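# Seat the lid fully on the box with suction

## Task

Set the lid onto the box so it is completely seated, resting there without any help from the robot; then switch suction off and pull the tool away from it.

## Robot and tools

Robot: a single six-joint arm (UR7e type) with a suction cup as its tool. The controlled point is the cup point, the centre of the cup rim when nothing touches it. The cup points along the cup point's own +z axis. From about 4 cm behind the rim, the tool body and its camera stick out up to about 9 cm sideways, so leave room for them near the box.

Frame and units: every pose is in the scene frame. Its origin is on the table top under the arm base, +z is up, and +y lies to the left when facing along +x. Positions are in metres. Orientation is a quaternion written w first (qw, qx, qy, qz). Speeds are m/s, turning rad/s, forces N, torques N m.

A row is 8 numbers in the order x, y, z, qw, qx, qy, qz, suction. It is an absolute pose for the cup point (a place to go to, not an offset), followed by the suction command in [-1, 1]: above 0.01 means on, 0.01 or less means off, and the setting persists until changed. Put the wanted quaternion in every row; do not copy it back from a result, since reported values drift.

execute_actions(actions): a list of actions, run in sequence. Each action is a list of 1 to 15 rows; each row lasts one control step of 1/30 s, and if fewer than 15 rows are given the last one is repeated to fill the 0.5 s action. An empty list just reports state and images. Each step, the commanded pose is clipped to within 100 mm and 16 degrees of where the cup point actually is, so far targets need several actions. Any target more than 0.6 m from the cup point's current position along any of its axes is refused; if the first action fails that test or any action is malformed, nothing runs.

move(target, speed, stop_force, blocking): drives the cup point in a straight line to one row (same 8 numbers, absolute). speed is 0.002 to 0.5 m/s (default 0.25); turning is capped at twice that in rad/s. The path takes 0.5 to 10 s and is cut short after 10 s. It does not avoid obstacles and the real motion can lag or overshoot the speed. stop_force (optional, 9 to 40 N) ends the path when the wrist sensor feels that much extra push opposing the motion for two steps; the arm backs up two steps and holds. Use it only with a very slow speed, not before 0.2 s of scene time, and not on moves that also rotate. Omit it when lifting off something the cup is pressing on. blocking=false returns after 0.5 s while the arm continues; it cannot be combined with stop_force, and until the move has ended you must use wait or stop before any other motion. The result adds a "move:" line: done, off_target, moving, held, fault, or contact (path ended by stop_force), plus the remaining distance; limits=paced means the pose was clipped, limits=held means a check blocked some steps.

wait(seconds): 0 to 10 s, the arm keeps its last command; returns early if a running move ends. stop(): brakes a running move (needs room). zoom_image(camera, region): a close-up of cam_head_left, cam_head_right (both 896x504) or cam_wrist (504x504, fisheye); region is [x0, y0, x1, y1] in pixels from the top-left, at most 504 by 504. read_manual(section): licence texts only, "licences". finished_scene(scene): pass the current scene number to end it; it cannot be undone, so only call it when the lid is seated, released and the tool is clear.

Result lines: the state gives cup point position, quaternion and velocities; the printed position can be off, more so at long reach. "Hand target" is the pose the controller is heading to. Step readings list positions at some steps, HELD marking ones held back. "pose unreachable" means the clearance check altered or blocked a command. Wrist force and torque are on the cup point's axes; pressing on a surface gives force pointing back into the arm; expect offsets up to about 4 N, noise, and saturation near 50 N; "no reading" is fine. suction_measured near 0 means no seal; 0.83 or more means airtight; part_present becomes 1 at 0.50 and drops back below 0.45. Joint torques are noisy total drive outputs.

Gripping: turn suction on and press the 36 mm rim flat onto a smooth flat patch of the lid, fully inside its edges and away from holes or seams. Under vacuum the cup shortens, so the lid rides up to about 12 mm nearer the tool. A sensible order: look, approach above the lid, descend slowly (stop_force helps), check suction, lift, carry over the box, align the lid with the box opening, lower slowly until it sits fully down, switch suction off, then rise at least 15 mm and move away. If the cup seals onto the table, switching suction off frees it.

Avoid: the arm is stiff, so commanding even slightly past a firm contact can fault it. A joint torque at its load limit (133 N m for the three big joints, 24.9 N m for each wrist joint, a held part's weight included) or an outside force of 150 N halts the arm for 10 s and drops the rest of the call. Motors heat while loaded: a MOTOR HOT warning at 70 °C, forced braking at 85 °C. Do not drop, slam or hard-push objects, and never knock anything off the table. Loose objects may get nudged now and then; check before finishing.

Each tool is called after "Call:" as a command line: name --argument value for each argument, lists and objects as JSON in quotes; but a table of rows of numbers goes row by row, as --pt "numbers of a row", without its own name.

## Session

Call:
execute_actions --actions '[]'

Scene clock: 0.00 s.
end_effector_position=(+0.4291, +0.0079, +0.2270) suction_measured=0.01 part_present=0 end_effector_quat_wxyz=(-0.001, -0.010, +1.000, -0.001) end_effector_velocity=(+0.000, +0.000, -0.000) end_effector_angular_velocity=(+0.000, +0.000, +0.000)
Joint positions: [-0.315 -1.722  2.042 -1.891 -1.572  1.254]
Joint velocities: [ 0.  0. -0.  0. -0. -0.]
Joint torques (N m, as the arm reports them, + toward a larger angle): no reading
Wrist force (N, on the end effector, along its own x y z axes, offset not removed): no reading
Wrist torque (N m, same axes, about the end effector's origin, offset not removed): no reading
Hand target: +0.429, +0.008, +0.227; -0.001, -0.010, +1.000, -0.001

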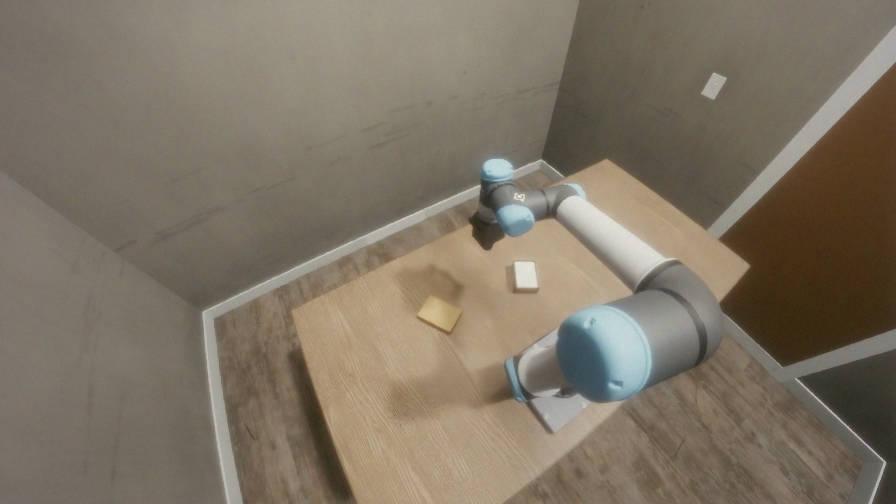

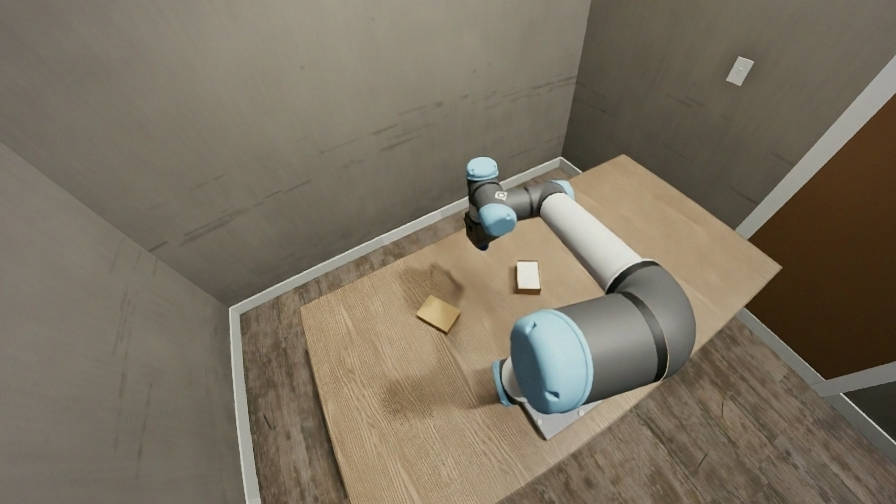

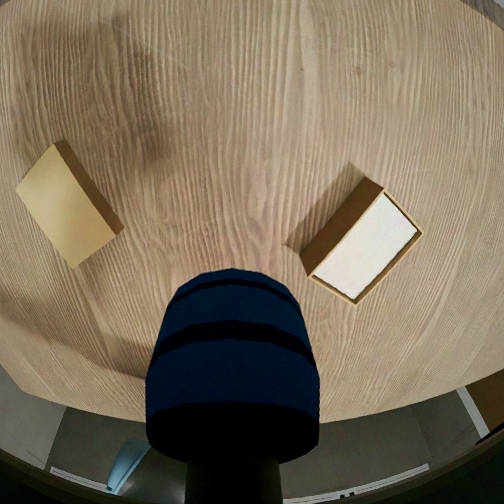

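Call:
move --target '[0.354,-0.134,0.12,0,-0.4617,0.887,0,0]' --speed 0.4

Call:
zoom_image --camera "cam_wrist" --region '[90,120,410,340]'

Call:
move --target '[0.407,0.23,0.10,0,-0.866,0.5,0,0]' --speed 0.4

Call:
zoom_image --camera "cam_wrist" --region '[90,120,410,340]'

Scene clock: 10.23 s.
end_effector_position=(+0.3539, -0.1337, +0.1203) suction_measured=0.01 part_present=0 end_effector_quat_wxyz=(-0.001, -0.461, +0.887, +0.000) end_effector_velocity=(-0.001, -0.002, -0.002) end_effector_angular_velocity=(+0.004, -0.003, +0.015)
Joint positions: [-0.74  -1.719  2.347 -2.198 -1.571 -0.109]
Joint velocities: [-0.009  0.001  0.005 -0.006  0.005 -0.024]
Joint torques (N m, as the arm reports them, + toward a larger angle): [-7.34 -6.53 -8.29 -3.89  2.17 -0.9 ]
Wrist force (N, on the end effector, along its own x y z axes, offset not removed): [-1.9 -0.6 -2.1]
Wrist torque (N m, same axes, about the end effector's origin, offset not removed): [-0.08 0.14 -0.15]
Hand target: +0.354, -0.134, +0.120; -0.000, -0.462, +0.887, +0.000
Off the commanded pose: 0.000 m, 0 deg.
move: done

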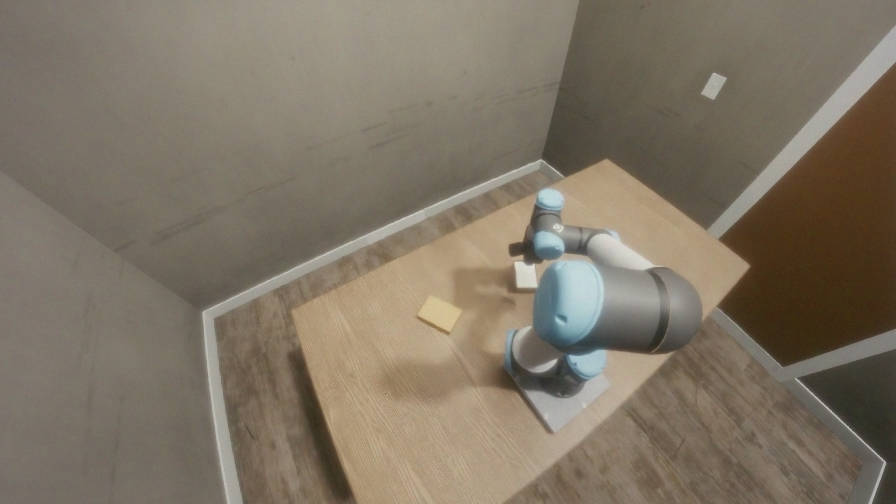

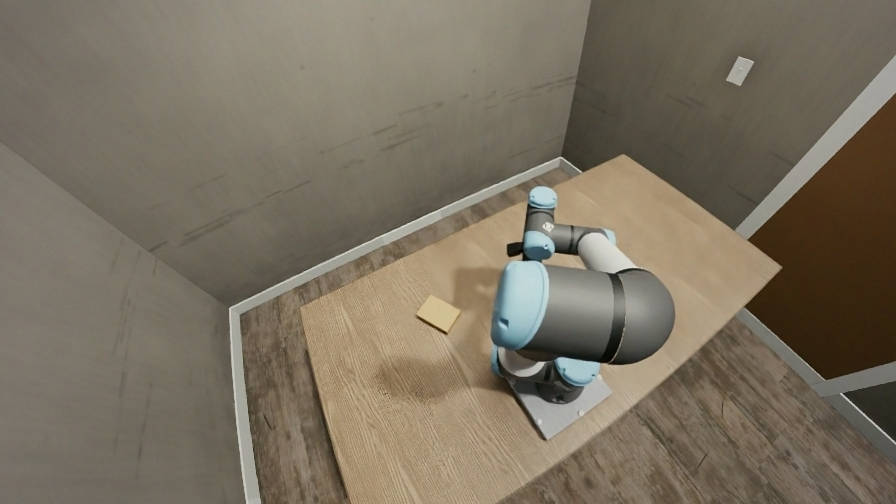

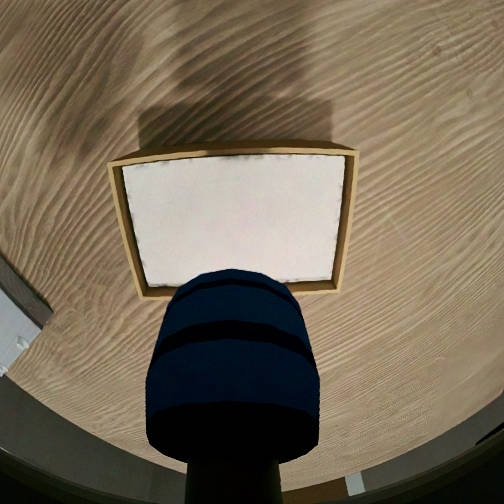

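Region (90, 120, 410, 340) of cam_wrist's 504x504 image, scaled by 1.575, with more detail than that image has; it fills the top 346 rows of this view, and the rest is white.

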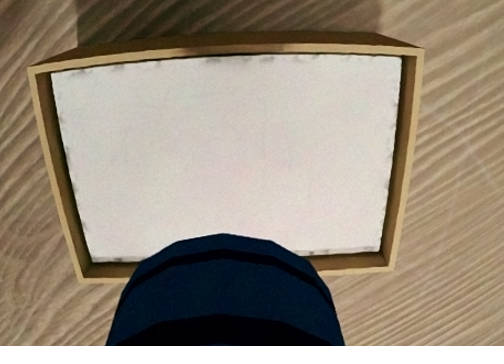

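Scene clock: 12.40 s.
end_effector_position=(+0.4068, +0.2296, +0.1000) suction_measured=0.01 part_present=0 end_effector_quat_wxyz=(-0.000, +0.866, -0.500, +0.001) end_effector_velocity=(+0.002, +0.003, -0.001) end_effector_angular_velocity=(-0.001, +0.001, +0.007)
Joint positions: [ 0.206 -1.459  2.159 -2.273 -1.571 -0.298]
Joint velocities: [ 0.006  0.007 -0.007  0.    -0.001 -0.001]
Joint torques (N m, as the arm reports them, + toward a larger angle): [  5.8  -17.61 -28.53  -0.91  -2.63  -1.44]
Wrist force (N, on the end effector, along its own x y z axes, offset not removed): [-5.5 -3.7 -1.4]
Wrist torque (N m, same axes, about the end effector's origin, offset not removed): [-0.52 0.74 -0.12]
Hand target: +0.407, +0.230, +0.100; -0.000, +0.866, -0.500, +0.001
Off the commanded pose: 0.000 m, 0 deg.
move: done

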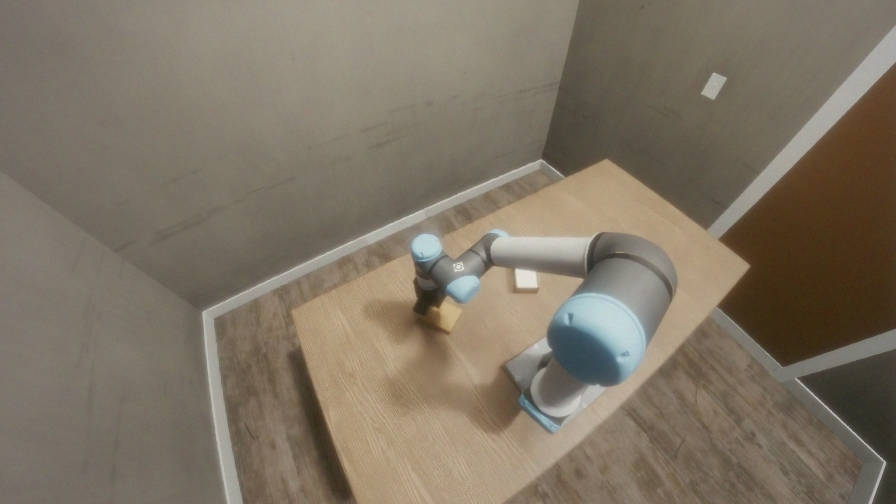

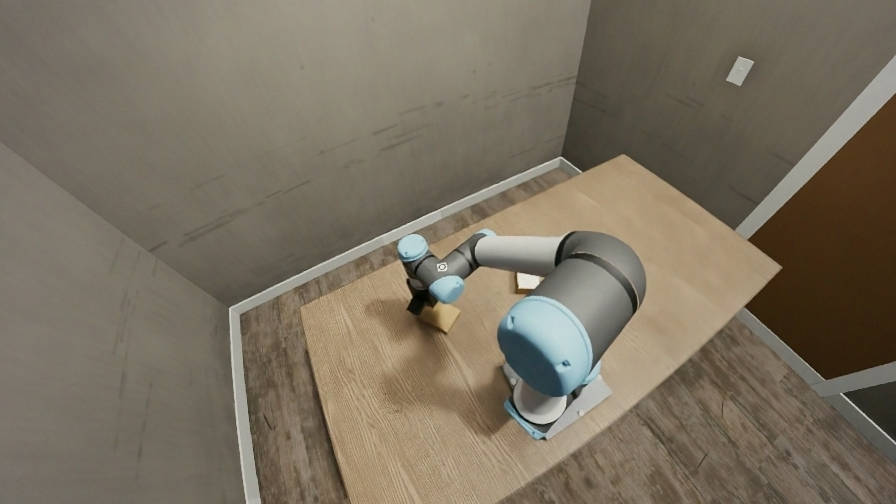

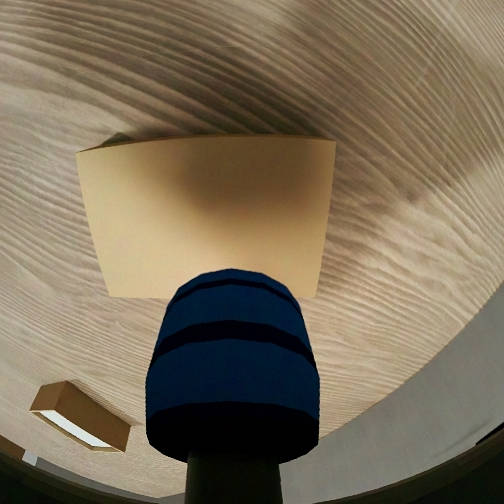

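Region (90, 120, 410, 340) of cam_wrist's 504x504 image, scaled by 1.575, with more detail than that image has; it fills the top 346 rows of this view, and the rest is white.

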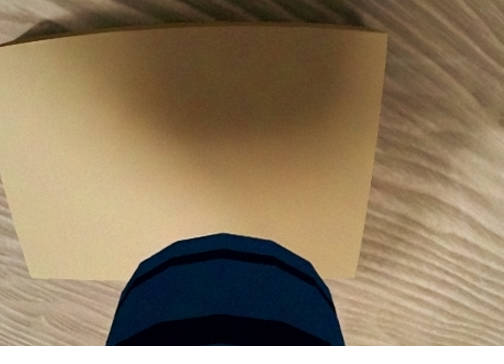

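Call:
move --target '[0.393,0.224,0.10,0,-0.866,0.5,0,0]' --speed 0.1

Call:
zoom_image --camera "cam_wrist" --region '[90,120,410,340]'

Scene clock: 16.27 s.
end_effector_position=(+0.3933, +0.2241, +0.1000) suction_measured=0.01 part_present=0 end_effector_quat_wxyz=(+0.000, +0.866, -0.500, +0.000) end_effector_velocity=(-0.002, -0.001, +0.000) end_effector_angular_velocity=(+0.000, -0.001, -0.000)
Joint positions: [ 0.2   -1.491  2.196 -2.275 -1.57  -0.305]
Joint velocities: [-0.002 -0.007  0.006 -0.     0.    -0.001]
Joint torques (N m, as the arm reports them, + toward a larger angle): [ -8.33 -27.5   -6.43  -4.11   2.27  -1.7 ]
Wrist force (N, on the end effector, along its own x y z axes, offset not removed): [2.9 1.8 -3.0]
Wrist torque (N m, same axes, about the end effector's origin, offset not removed): [0.37 -0.65 -0.19]
Hand target: +0.393, +0.224, +0.100; +0.000, +0.866, -0.500, -0.000
Off the commanded pose: 0.000 m, 0 deg.
move: done

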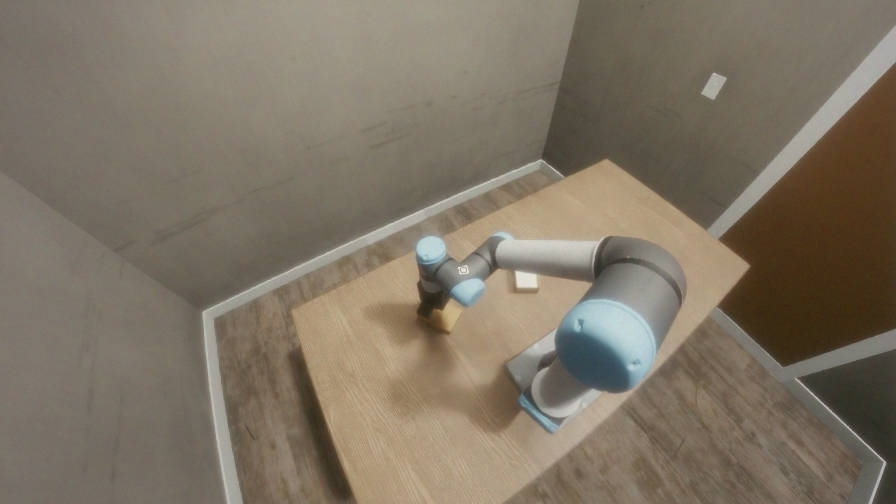

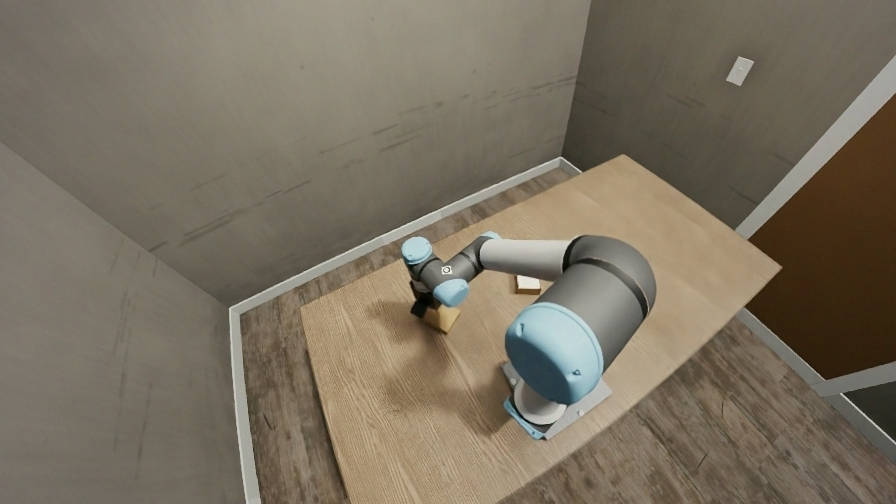

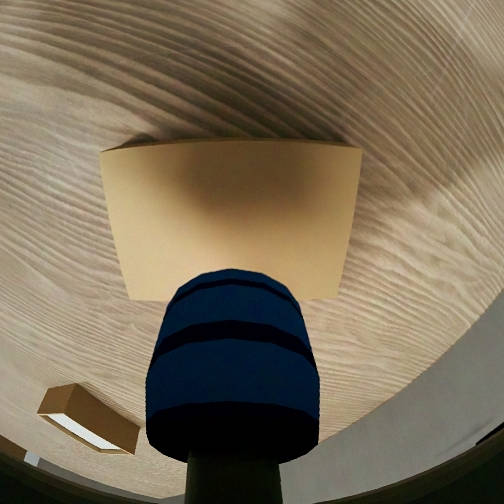

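Region (90, 120, 410, 340) of cam_wrist's 504x504 image, scaled by 1.575, with more detail than that image has; it fills the top 346 rows of this view, and the rest is white.

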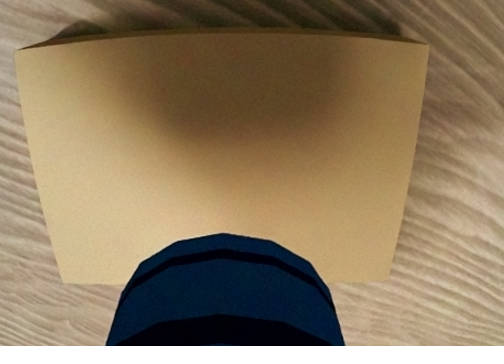

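Call:
move --target '[0.393,0.224,0.035,0,-0.866,0.5,0,0]' --speed 0.15

Call:
move --target '[0.393,0.224,0.008,0,-0.866,0.5,0,1]' --speed 0.008 --stop_force 10

Scene clock: 21.80 s.
end_effector_position=(+0.3929, +0.2239, +0.0354) suction_measured=0.01 part_present=0 end_effector_quat_wxyz=(+0.000, +0.866, -0.500, -0.000) end_effector_velocity=(+0.000, +0.000, -0.003) end_effector_angular_velocity=(+0.000, -0.001, +0.000)
Joint positions: [ 0.2   -1.353  2.264 -2.482 -1.57  -0.305]
Joint velocities: [ 0.001  0.008  0.002 -0.011  0.     0.   ]
Joint torques (N m, as the arm reports them, + toward a larger angle): [  7.33 -17.4   -6.65  -4.21   1.87   1.26]
Wrist force (N, on the end effector, along its own x y z axes, offset not removed): [-5.2 0.6 -1.6]
Wrist torque (N m, same axes, about the end effector's origin, offset not removed): [0.44 0.61 -0.08]
Hand target: +0.393, +0.224, +0.035; +0.000, +0.866, -0.500, -0.000
Off the commanded pose: 0.000 m, 0 deg.
move: done

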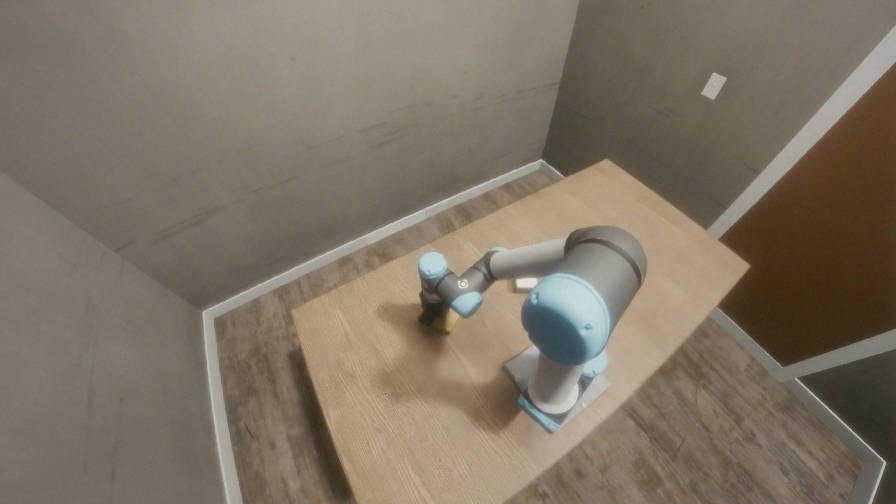

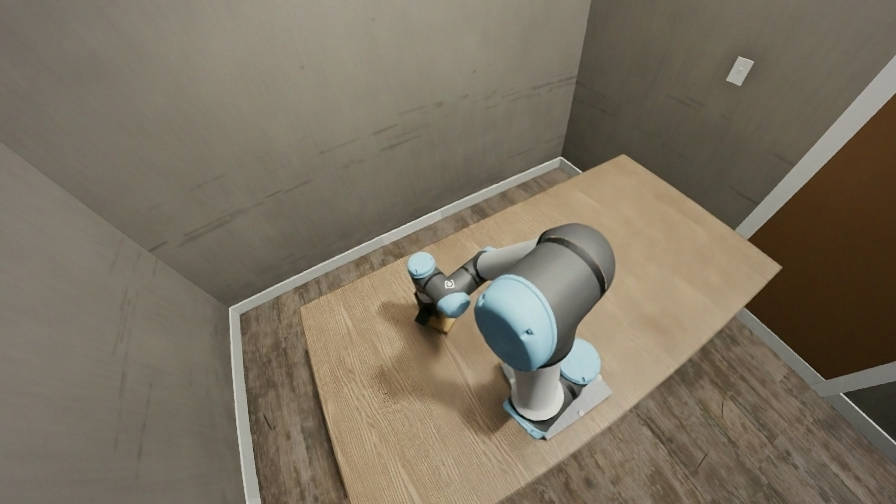

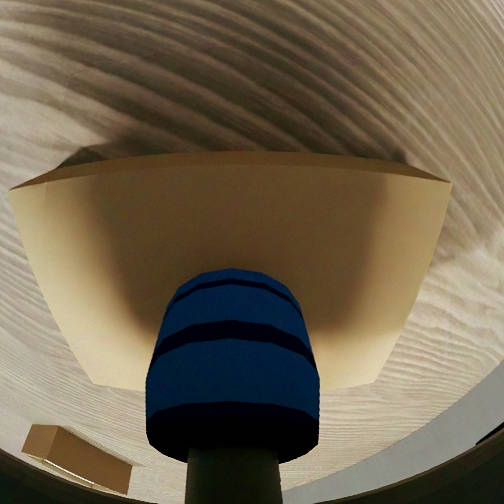

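Scene clock: 24.90 s.
end_effector_position=(+0.3929, +0.2240, +0.0137) suction_measured=1.00 part_present=1 end_effector_quat_wxyz=(+0.000, +0.866, -0.500, -0.000) end_effector_velocity=(-0.000, -0.000, +0.002) end_effector_angular_velocity=(-0.000, +0.002, -0.000)
Joint positions: [ 0.2   -1.299  2.28  -2.552 -1.57  -0.305]
Joint velocities: [-0.    -0.006 -0.001  0.009  0.     0.   ]
Joint torques (N m, as the arm reports them, + toward a larger angle): [  4.29 -19.48 -11.34   2.64   1.97   1.2 ]
Wrist force (N, on the end effector, along its own x y z axes, offset not removed): [-1.7 -4.1 -41.2]
Wrist torque (N m, same axes, about the end effector's origin, offset not removed): [-0.62 0.22 0.01]
Hand target: +0.393, +0.224, +0.014; +0.000, +0.866, -0.500, -0.000
Off the commanded pose: 0.006 m, 0 deg.
move: contact

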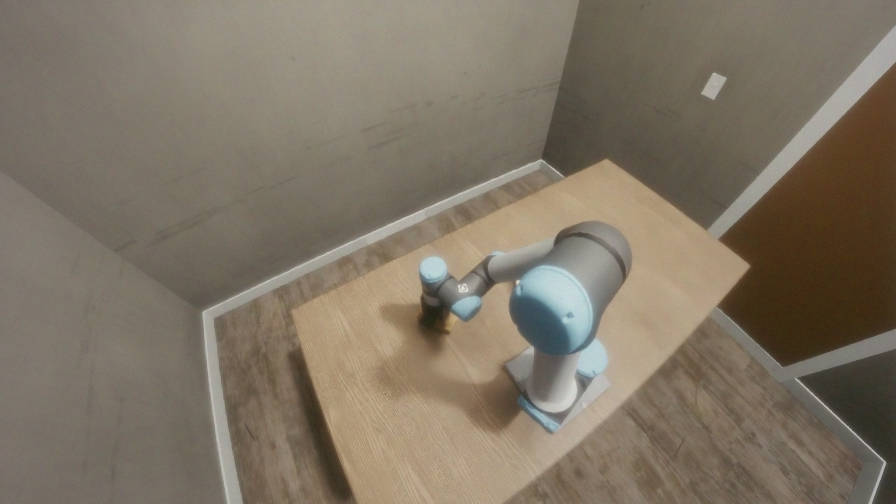

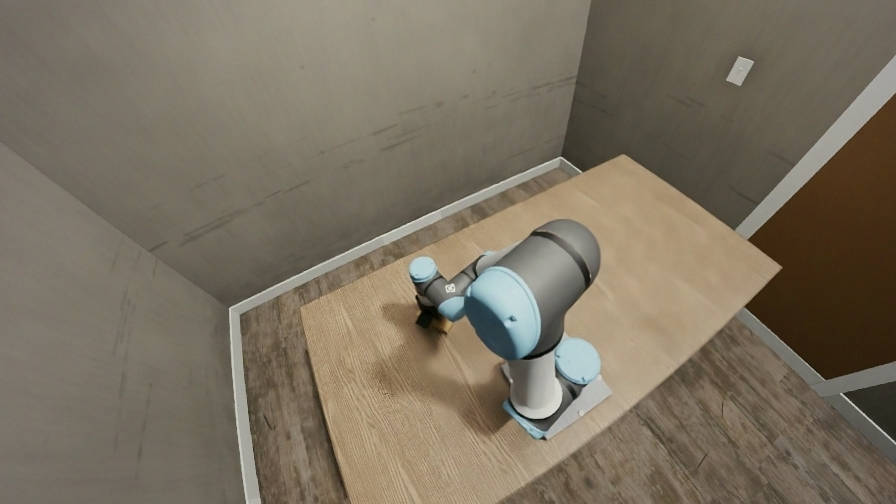

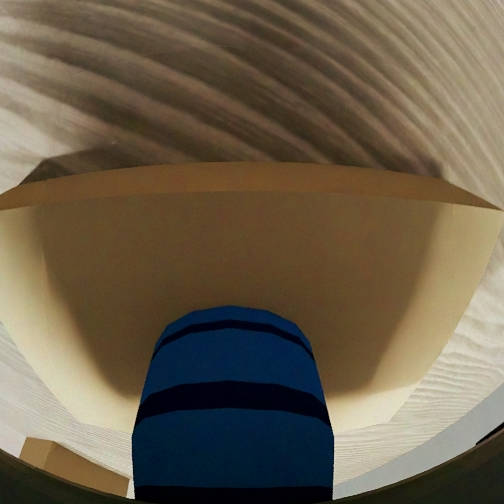

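Call:
move --target '[0.393,0.224,0.085,0,-0.866,0.5,0,1]' --speed 0.15

Call:
move --target '[0.3559,-0.1364,0.085,0,-0.4772,0.8788,0,1]' --speed 0.3

Call:
move --target '[0.3559,-0.1364,0.065,0,-0.4772,0.8788,0,1]' --speed 0.03

Call:
move --target '[0.3559,-0.1364,0.025,0,-0.4772,0.8788,0,1]' --speed 0.006 --stop_force 10

Scene clock: 28.90 s.
end_effector_position=(+0.3931, +0.2241, +0.0846) suction_measured=1.00 part_present=1 end_effector_quat_wxyz=(-0.000, +0.866, -0.500, +0.000) end_effector_velocity=(-0.001, -0.000, +0.002) end_effector_angular_velocity=(-0.000, +0.003, -0.000)
Joint positions: [ 0.2   -1.462  2.215 -2.324 -1.57  -0.305]
Joint velocities: [-0.001 -0.005 -0.003  0.011  0.    -0.   ]
Joint torques (N m, as the arm reports them, + toward a larger angle): [ -9.18 -27.86 -28.92  -0.46   1.16  -1.32]
Wrist force (N, on the end effector, along its own x y z axes, offset not removed): [1.1 -3.0 -2.2]
Wrist torque (N m, same axes, about the end effector's origin, offset not removed): [-0.17 -0.20 -0.03]
Hand target: +0.393, +0.224, +0.085; -0.000, +0.866, -0.500, +0.000
Off the commanded pose: 0.000 m, 0 deg.
move: done

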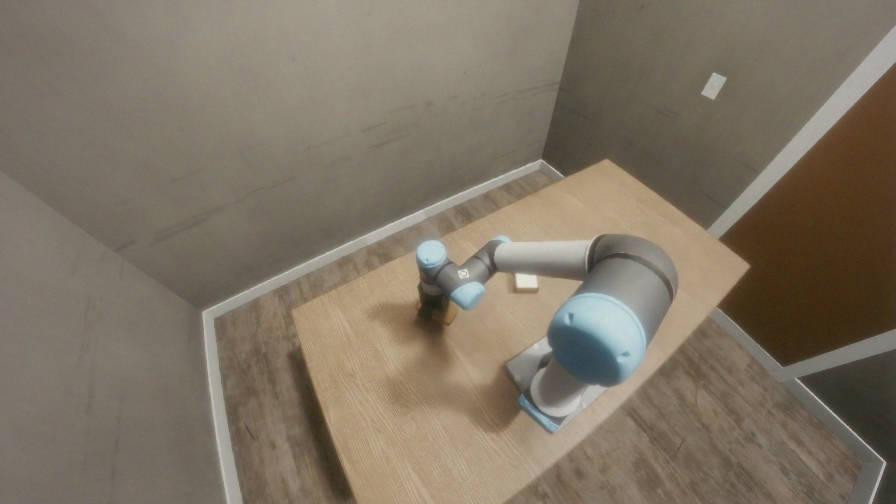

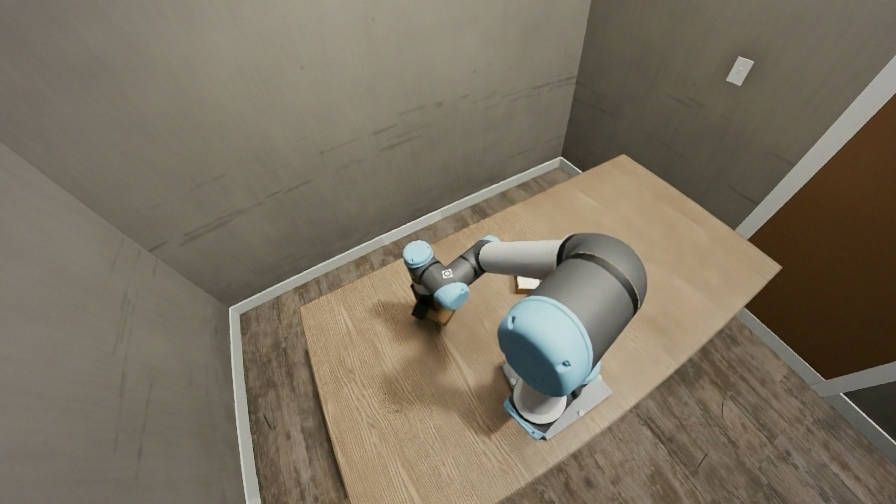

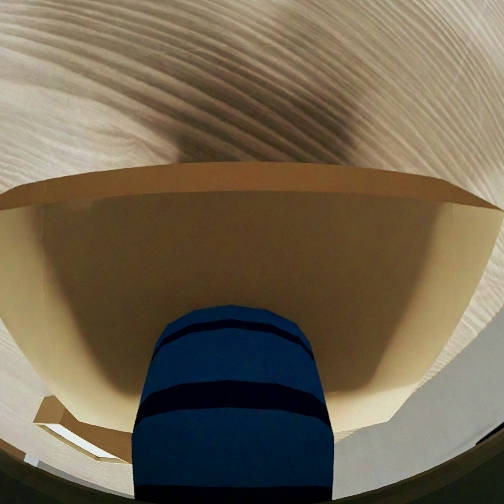

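Scene clock: 31.43 s.
end_effector_position=(+0.3559, -0.1360, +0.0851) suction_measured=1.00 part_present=1 end_effector_quat_wxyz=(-0.000, -0.478, +0.879, +0.001) end_effector_velocity=(+0.000, -0.003, -0.000) end_effector_angular_velocity=(+0.000, -0.000, -0.006)
Joint positions: [-0.741 -1.636  2.393 -2.326 -1.57  -0.148]
Joint velocities: [-0.005  0.004 -0.003 -0.001  0.     0.001]
Joint torques (N m, as the arm reports them, + toward a larger angle): [ -6.8   -8.72 -29.41  -4.01   2.29   1.13]
Wrist force (N, on the end effector, along its own x y z axes, offset not removed): [-1.6 3.2 -3.4]
Wrist torque (N m, same axes, about the end effector's origin, offset not removed): [0.75 0.18 -0.16]
Hand target: +0.356, -0.136, +0.085; -0.000, -0.477, +0.879, +0.001
Off the commanded pose: 0.000 m, 0 deg.
move: done

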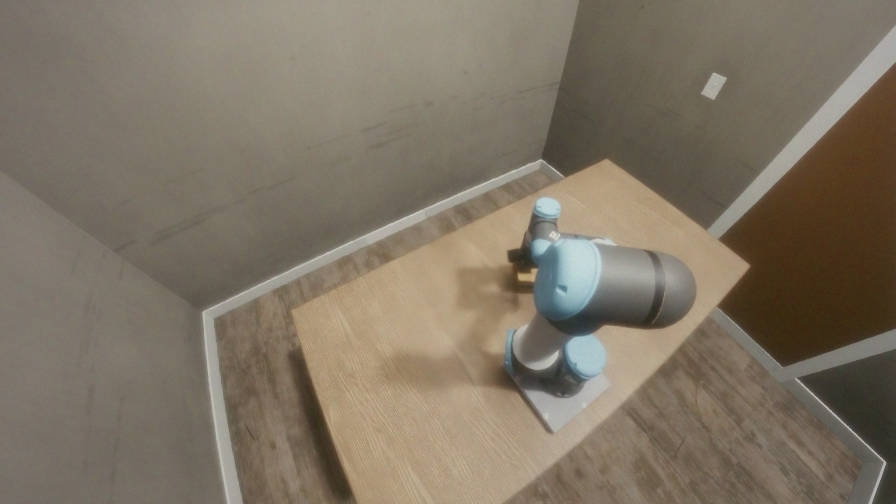

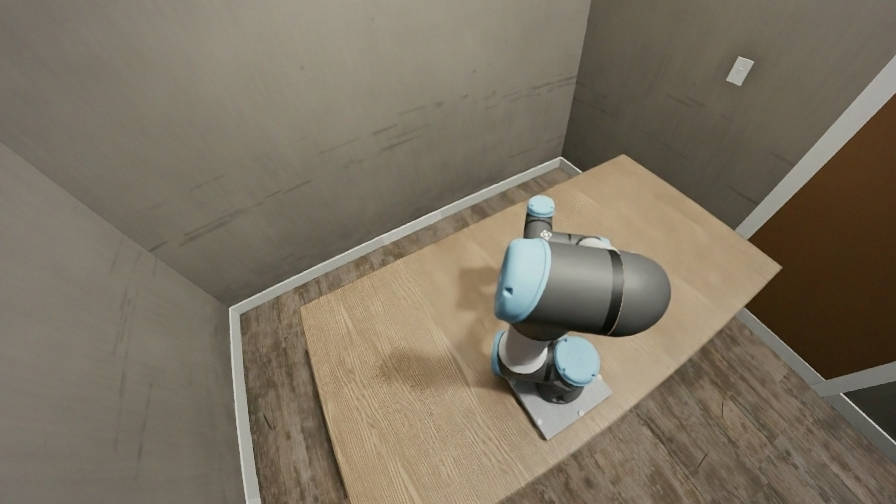

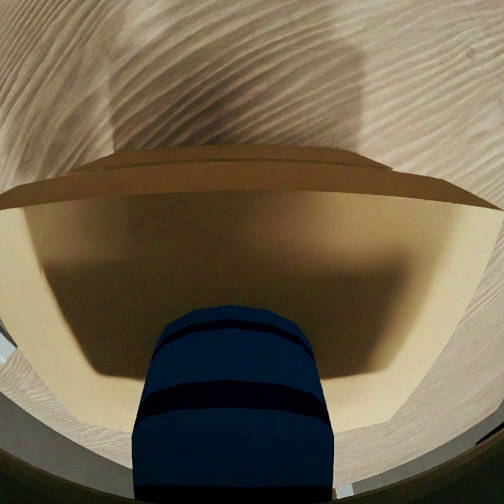

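Scene clock: 32.47 s.
end_effector_position=(+0.3559, -0.1364, +0.0654) suction_measured=1.00 part_present=1 end_effector_quat_wxyz=(-0.000, -0.477, +0.879, +0.000) end_effector_velocity=(+0.000, -0.000, -0.003) end_effector_angular_velocity=(+0.000, +0.000, -0.000)
Joint positions: [-0.742 -1.587  2.419 -2.403 -1.57  -0.148]
Joint velocities: [-0.     0.009  0.003 -0.011  0.    -0.   ]
Joint torques (N m, as the arm reports them, + toward a larger angle): [-8.3  -9.06 -6.56 -3.87  2.21 -1.23]
Wrist force (N, on the end effector, along its own x y z axes, offset not removed): [-1.0 1.0 -0.7]
Wrist torque (N m, same axes, about the end effector's origin, offset not removed): [0.13 -0.22 0.02]
Hand target: +0.356, -0.136, +0.065; -0.000, -0.477, +0.879, +0.000
Off the commanded pose: 0.000 m, 0 deg.
move: done

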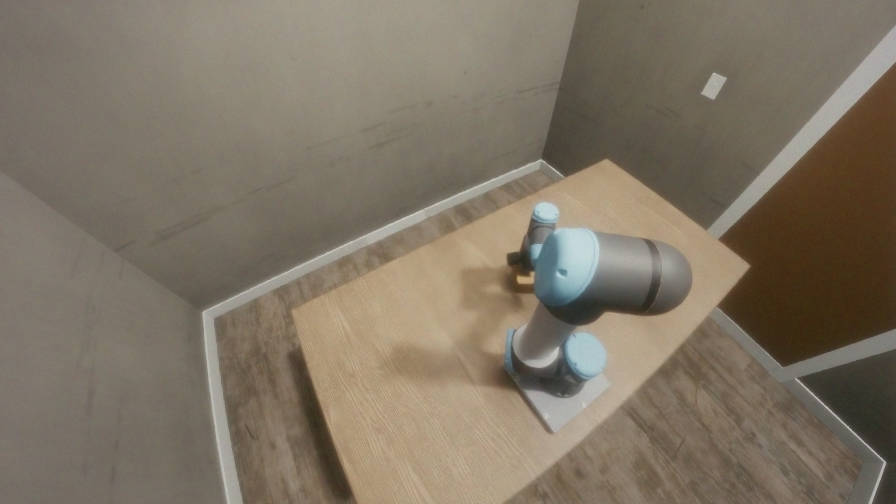

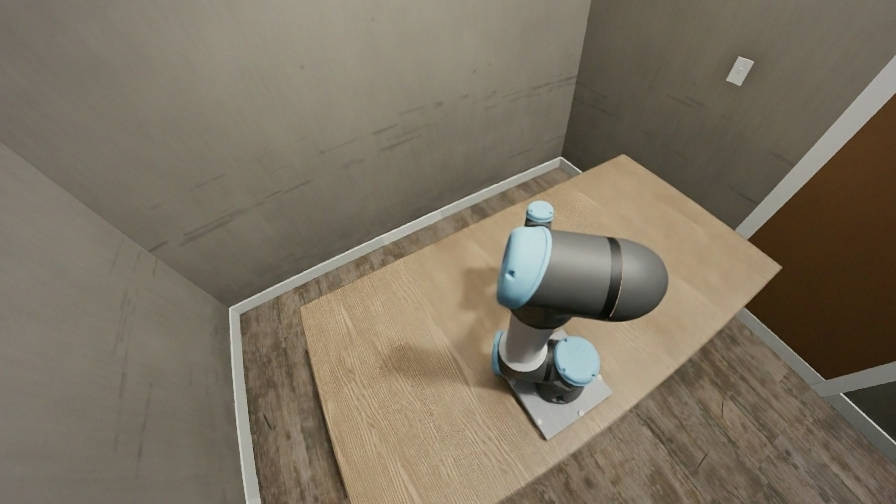

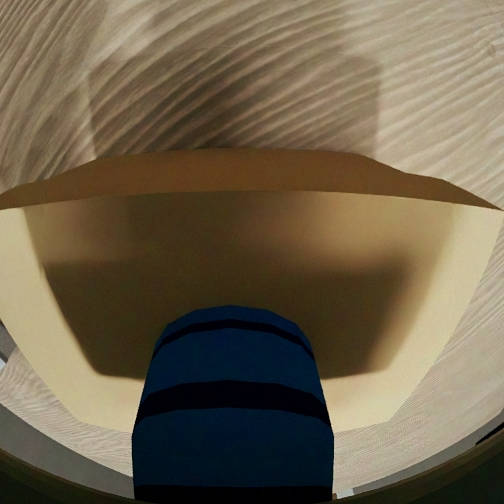

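Scene clock: 37.57 s.
end_effector_position=(+0.3558, -0.1363, +0.0372) suction_measured=1.00 part_present=1 end_effector_quat_wxyz=(-0.000, -0.477, +0.879, +0.000) end_effector_velocity=(-0.001, +0.001, +0.001) end_effector_angular_velocity=(+0.002, +0.002, +0.001)
Joint positions: [-0.742 -1.508  2.451 -2.513 -1.57  -0.148]
Joint velocities: [ 0.001 -0.005  0.     0.007 -0.     0.   ]
Joint torques (N m, as the arm reports them, + toward a larger angle): [  3.39 -13.4  -15.67   0.46  -2.13   1.15]
Wrist force (N, on the end effector, along its own x y z axes, offset not removed): [-6.3 11.8 -42.2]
Wrist torque (N m, same axes, about the end effector's origin, offset not removed): [0.61 0.67 0.03]
Hand target: +0.356, -0.136, +0.038; -0.000, -0.477, +0.879, -0.000
Off the commanded pose: 0.012 m, 0 deg.
move: contact

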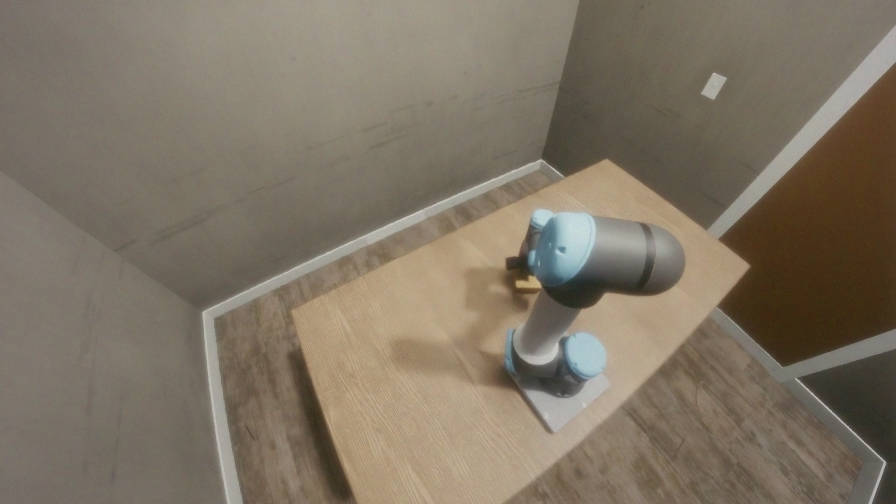

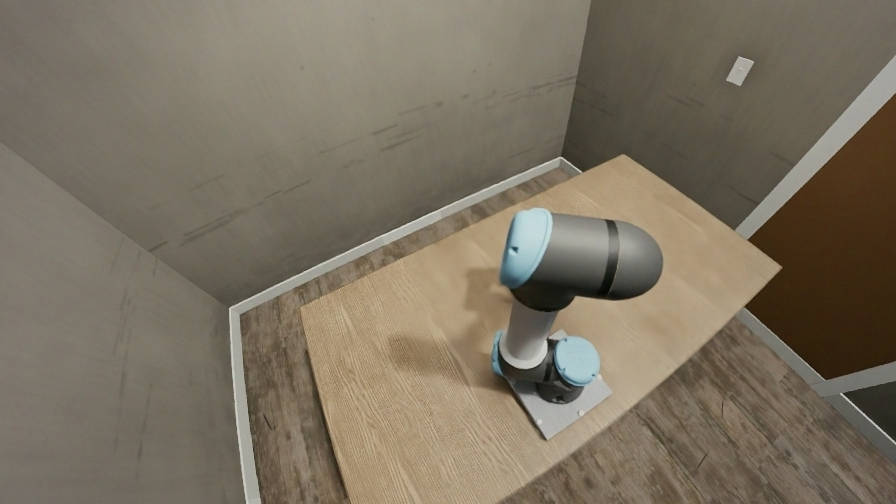

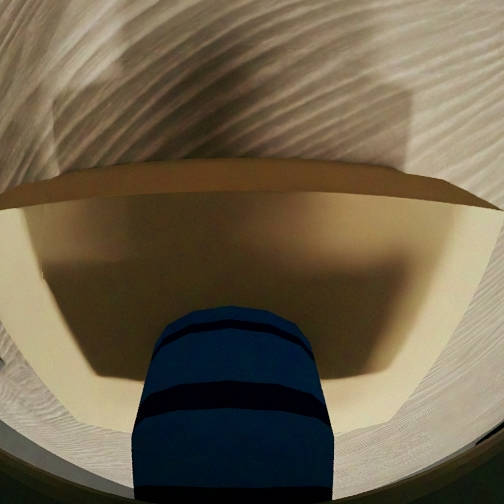

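Call:
execute_actions --actions '[[[0.3559,-0.1364,0.038,0,-0.4772,0.8788,0,0]]]'

Call:
move --target '[0.3559,-0.1364,0.16,0,-0.4772,0.8788,0,0]' --speed 0.15

Scene clock: 40.00 s.
end_effector_position=(+0.3559, -0.1364, +0.0380) suction_measured=0.01 part_present=0 end_effector_quat_wxyz=(-0.000, -0.477, +0.879, -0.000) end_effector_velocity=(+0.001, -0.000, +0.001) end_effector_angular_velocity=(-0.001, -0.002, -0.000)
Joint positions: [-0.742 -1.51   2.449 -2.51  -1.57  -0.148]
Joint velocities: [-0.    -0.002 -0.001  0.     0.001 -0.   ]
Joint torques (N m, as the arm reports them, + toward a larger angle): [ -7.46 -20.11 -21.53   0.34   2.37   1.05]
Wrist force (N, on the end effector, along its own x y z axes, offset not removed): [-3.9 2.3 -14.3]
Wrist torque (N m, same axes, about the end effector's origin, offset not removed): [0.27 0.68 -0.03]
Hand target: +0.356, -0.136, +0.038; -0.000, -0.477, +0.879, -0.000
Off the commanded pose: 0.000 m, 0 deg.
Step readings (end_effector_position):
0: (+0.3559, -0.1364, +0.0375)
1: (+0.3559, -0.1364, +0.0375)
2: (+0.3559, -0.1364, +0.0376)
4: (+0.3559, -0.1364, +0.0378)
8: (+0.3559, -0.1364, +0.0379)
15: end_effector_position above

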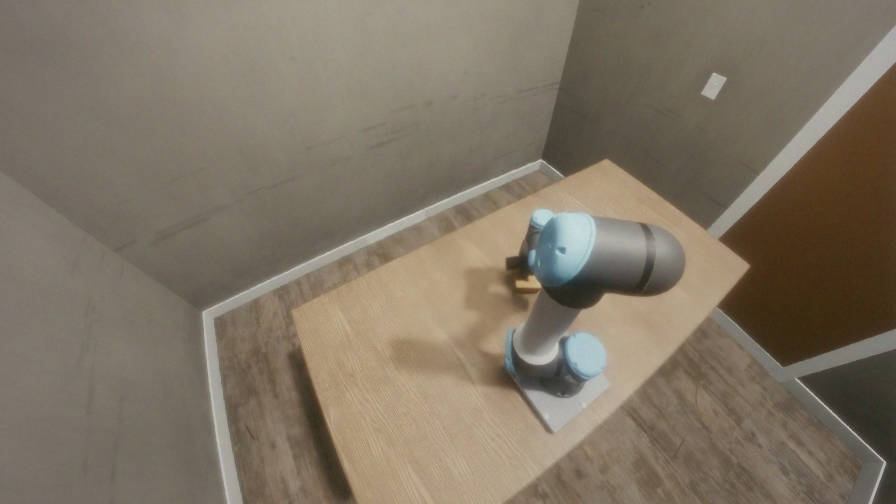

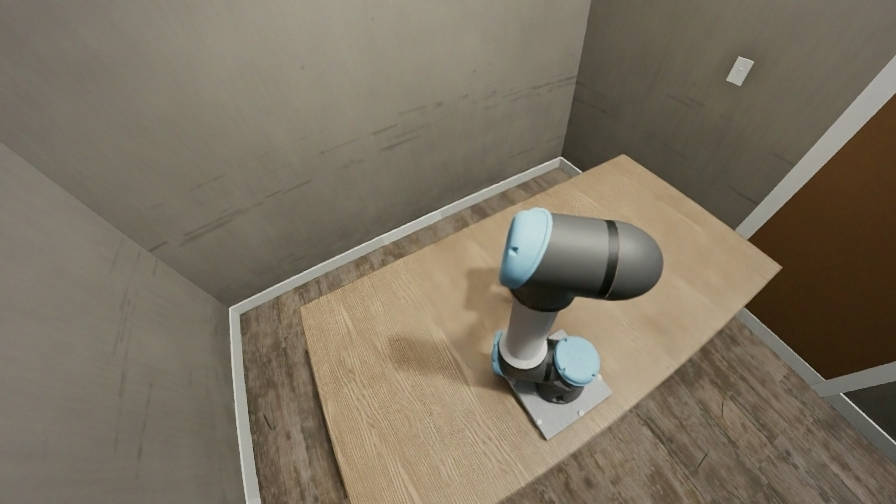

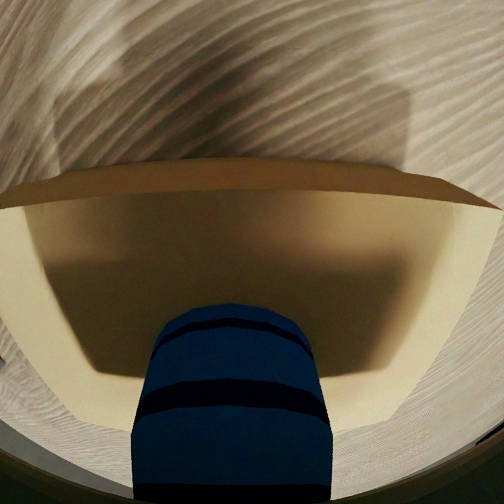

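Scene clock: 41.43 s.
end_effector_position=(+0.3560, -0.1365, +0.1596) suction_measured=0.01 part_present=0 end_effector_quat_wxyz=(-0.000, -0.477, +0.879, -0.000) end_effector_velocity=(-0.001, +0.001, +0.003) end_effector_angular_velocity=(+0.002, +0.002, +0.000)
Joint positions: [-0.742 -1.778  2.274 -2.067 -1.57  -0.148]
Joint velocities: [-0.    -0.005 -0.005  0.012  0.    -0.001]
Joint torques (N m, as the arm reports them, + toward a larger angle): [ -8.33 -17.84 -33.87  -0.86   1.29  -1.23]
Wrist force (N, on the end effector, along its own x y z axes, offset not removed): [-5.9 3.3 0.9]
Wrist torque (N m, same axes, about the end effector's origin, offset not removed): [0.67 1.05 0.03]
Hand target: +0.356, -0.137, +0.160; +0.000, -0.477, +0.879, -0.000
Off the commanded pose: 0.000 m, 0 deg.
move: done

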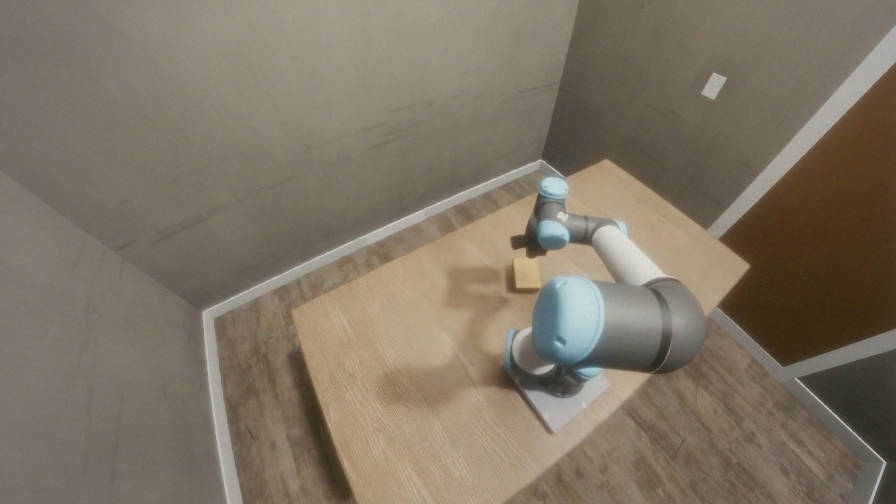

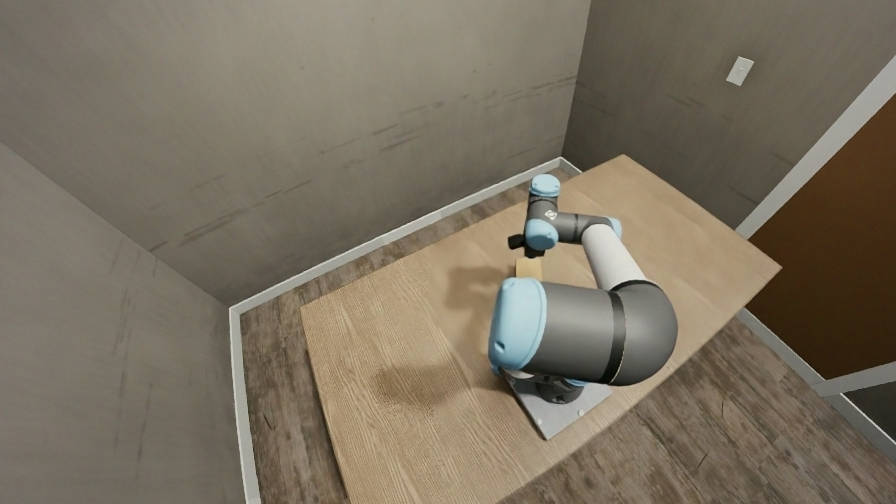

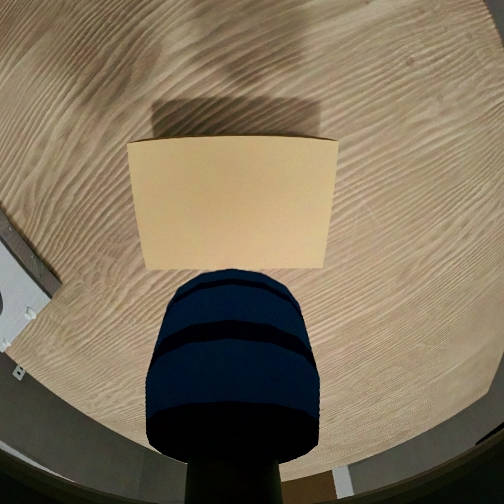

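Call:
finished_scene --scene 2

The scene is finished: the task was done.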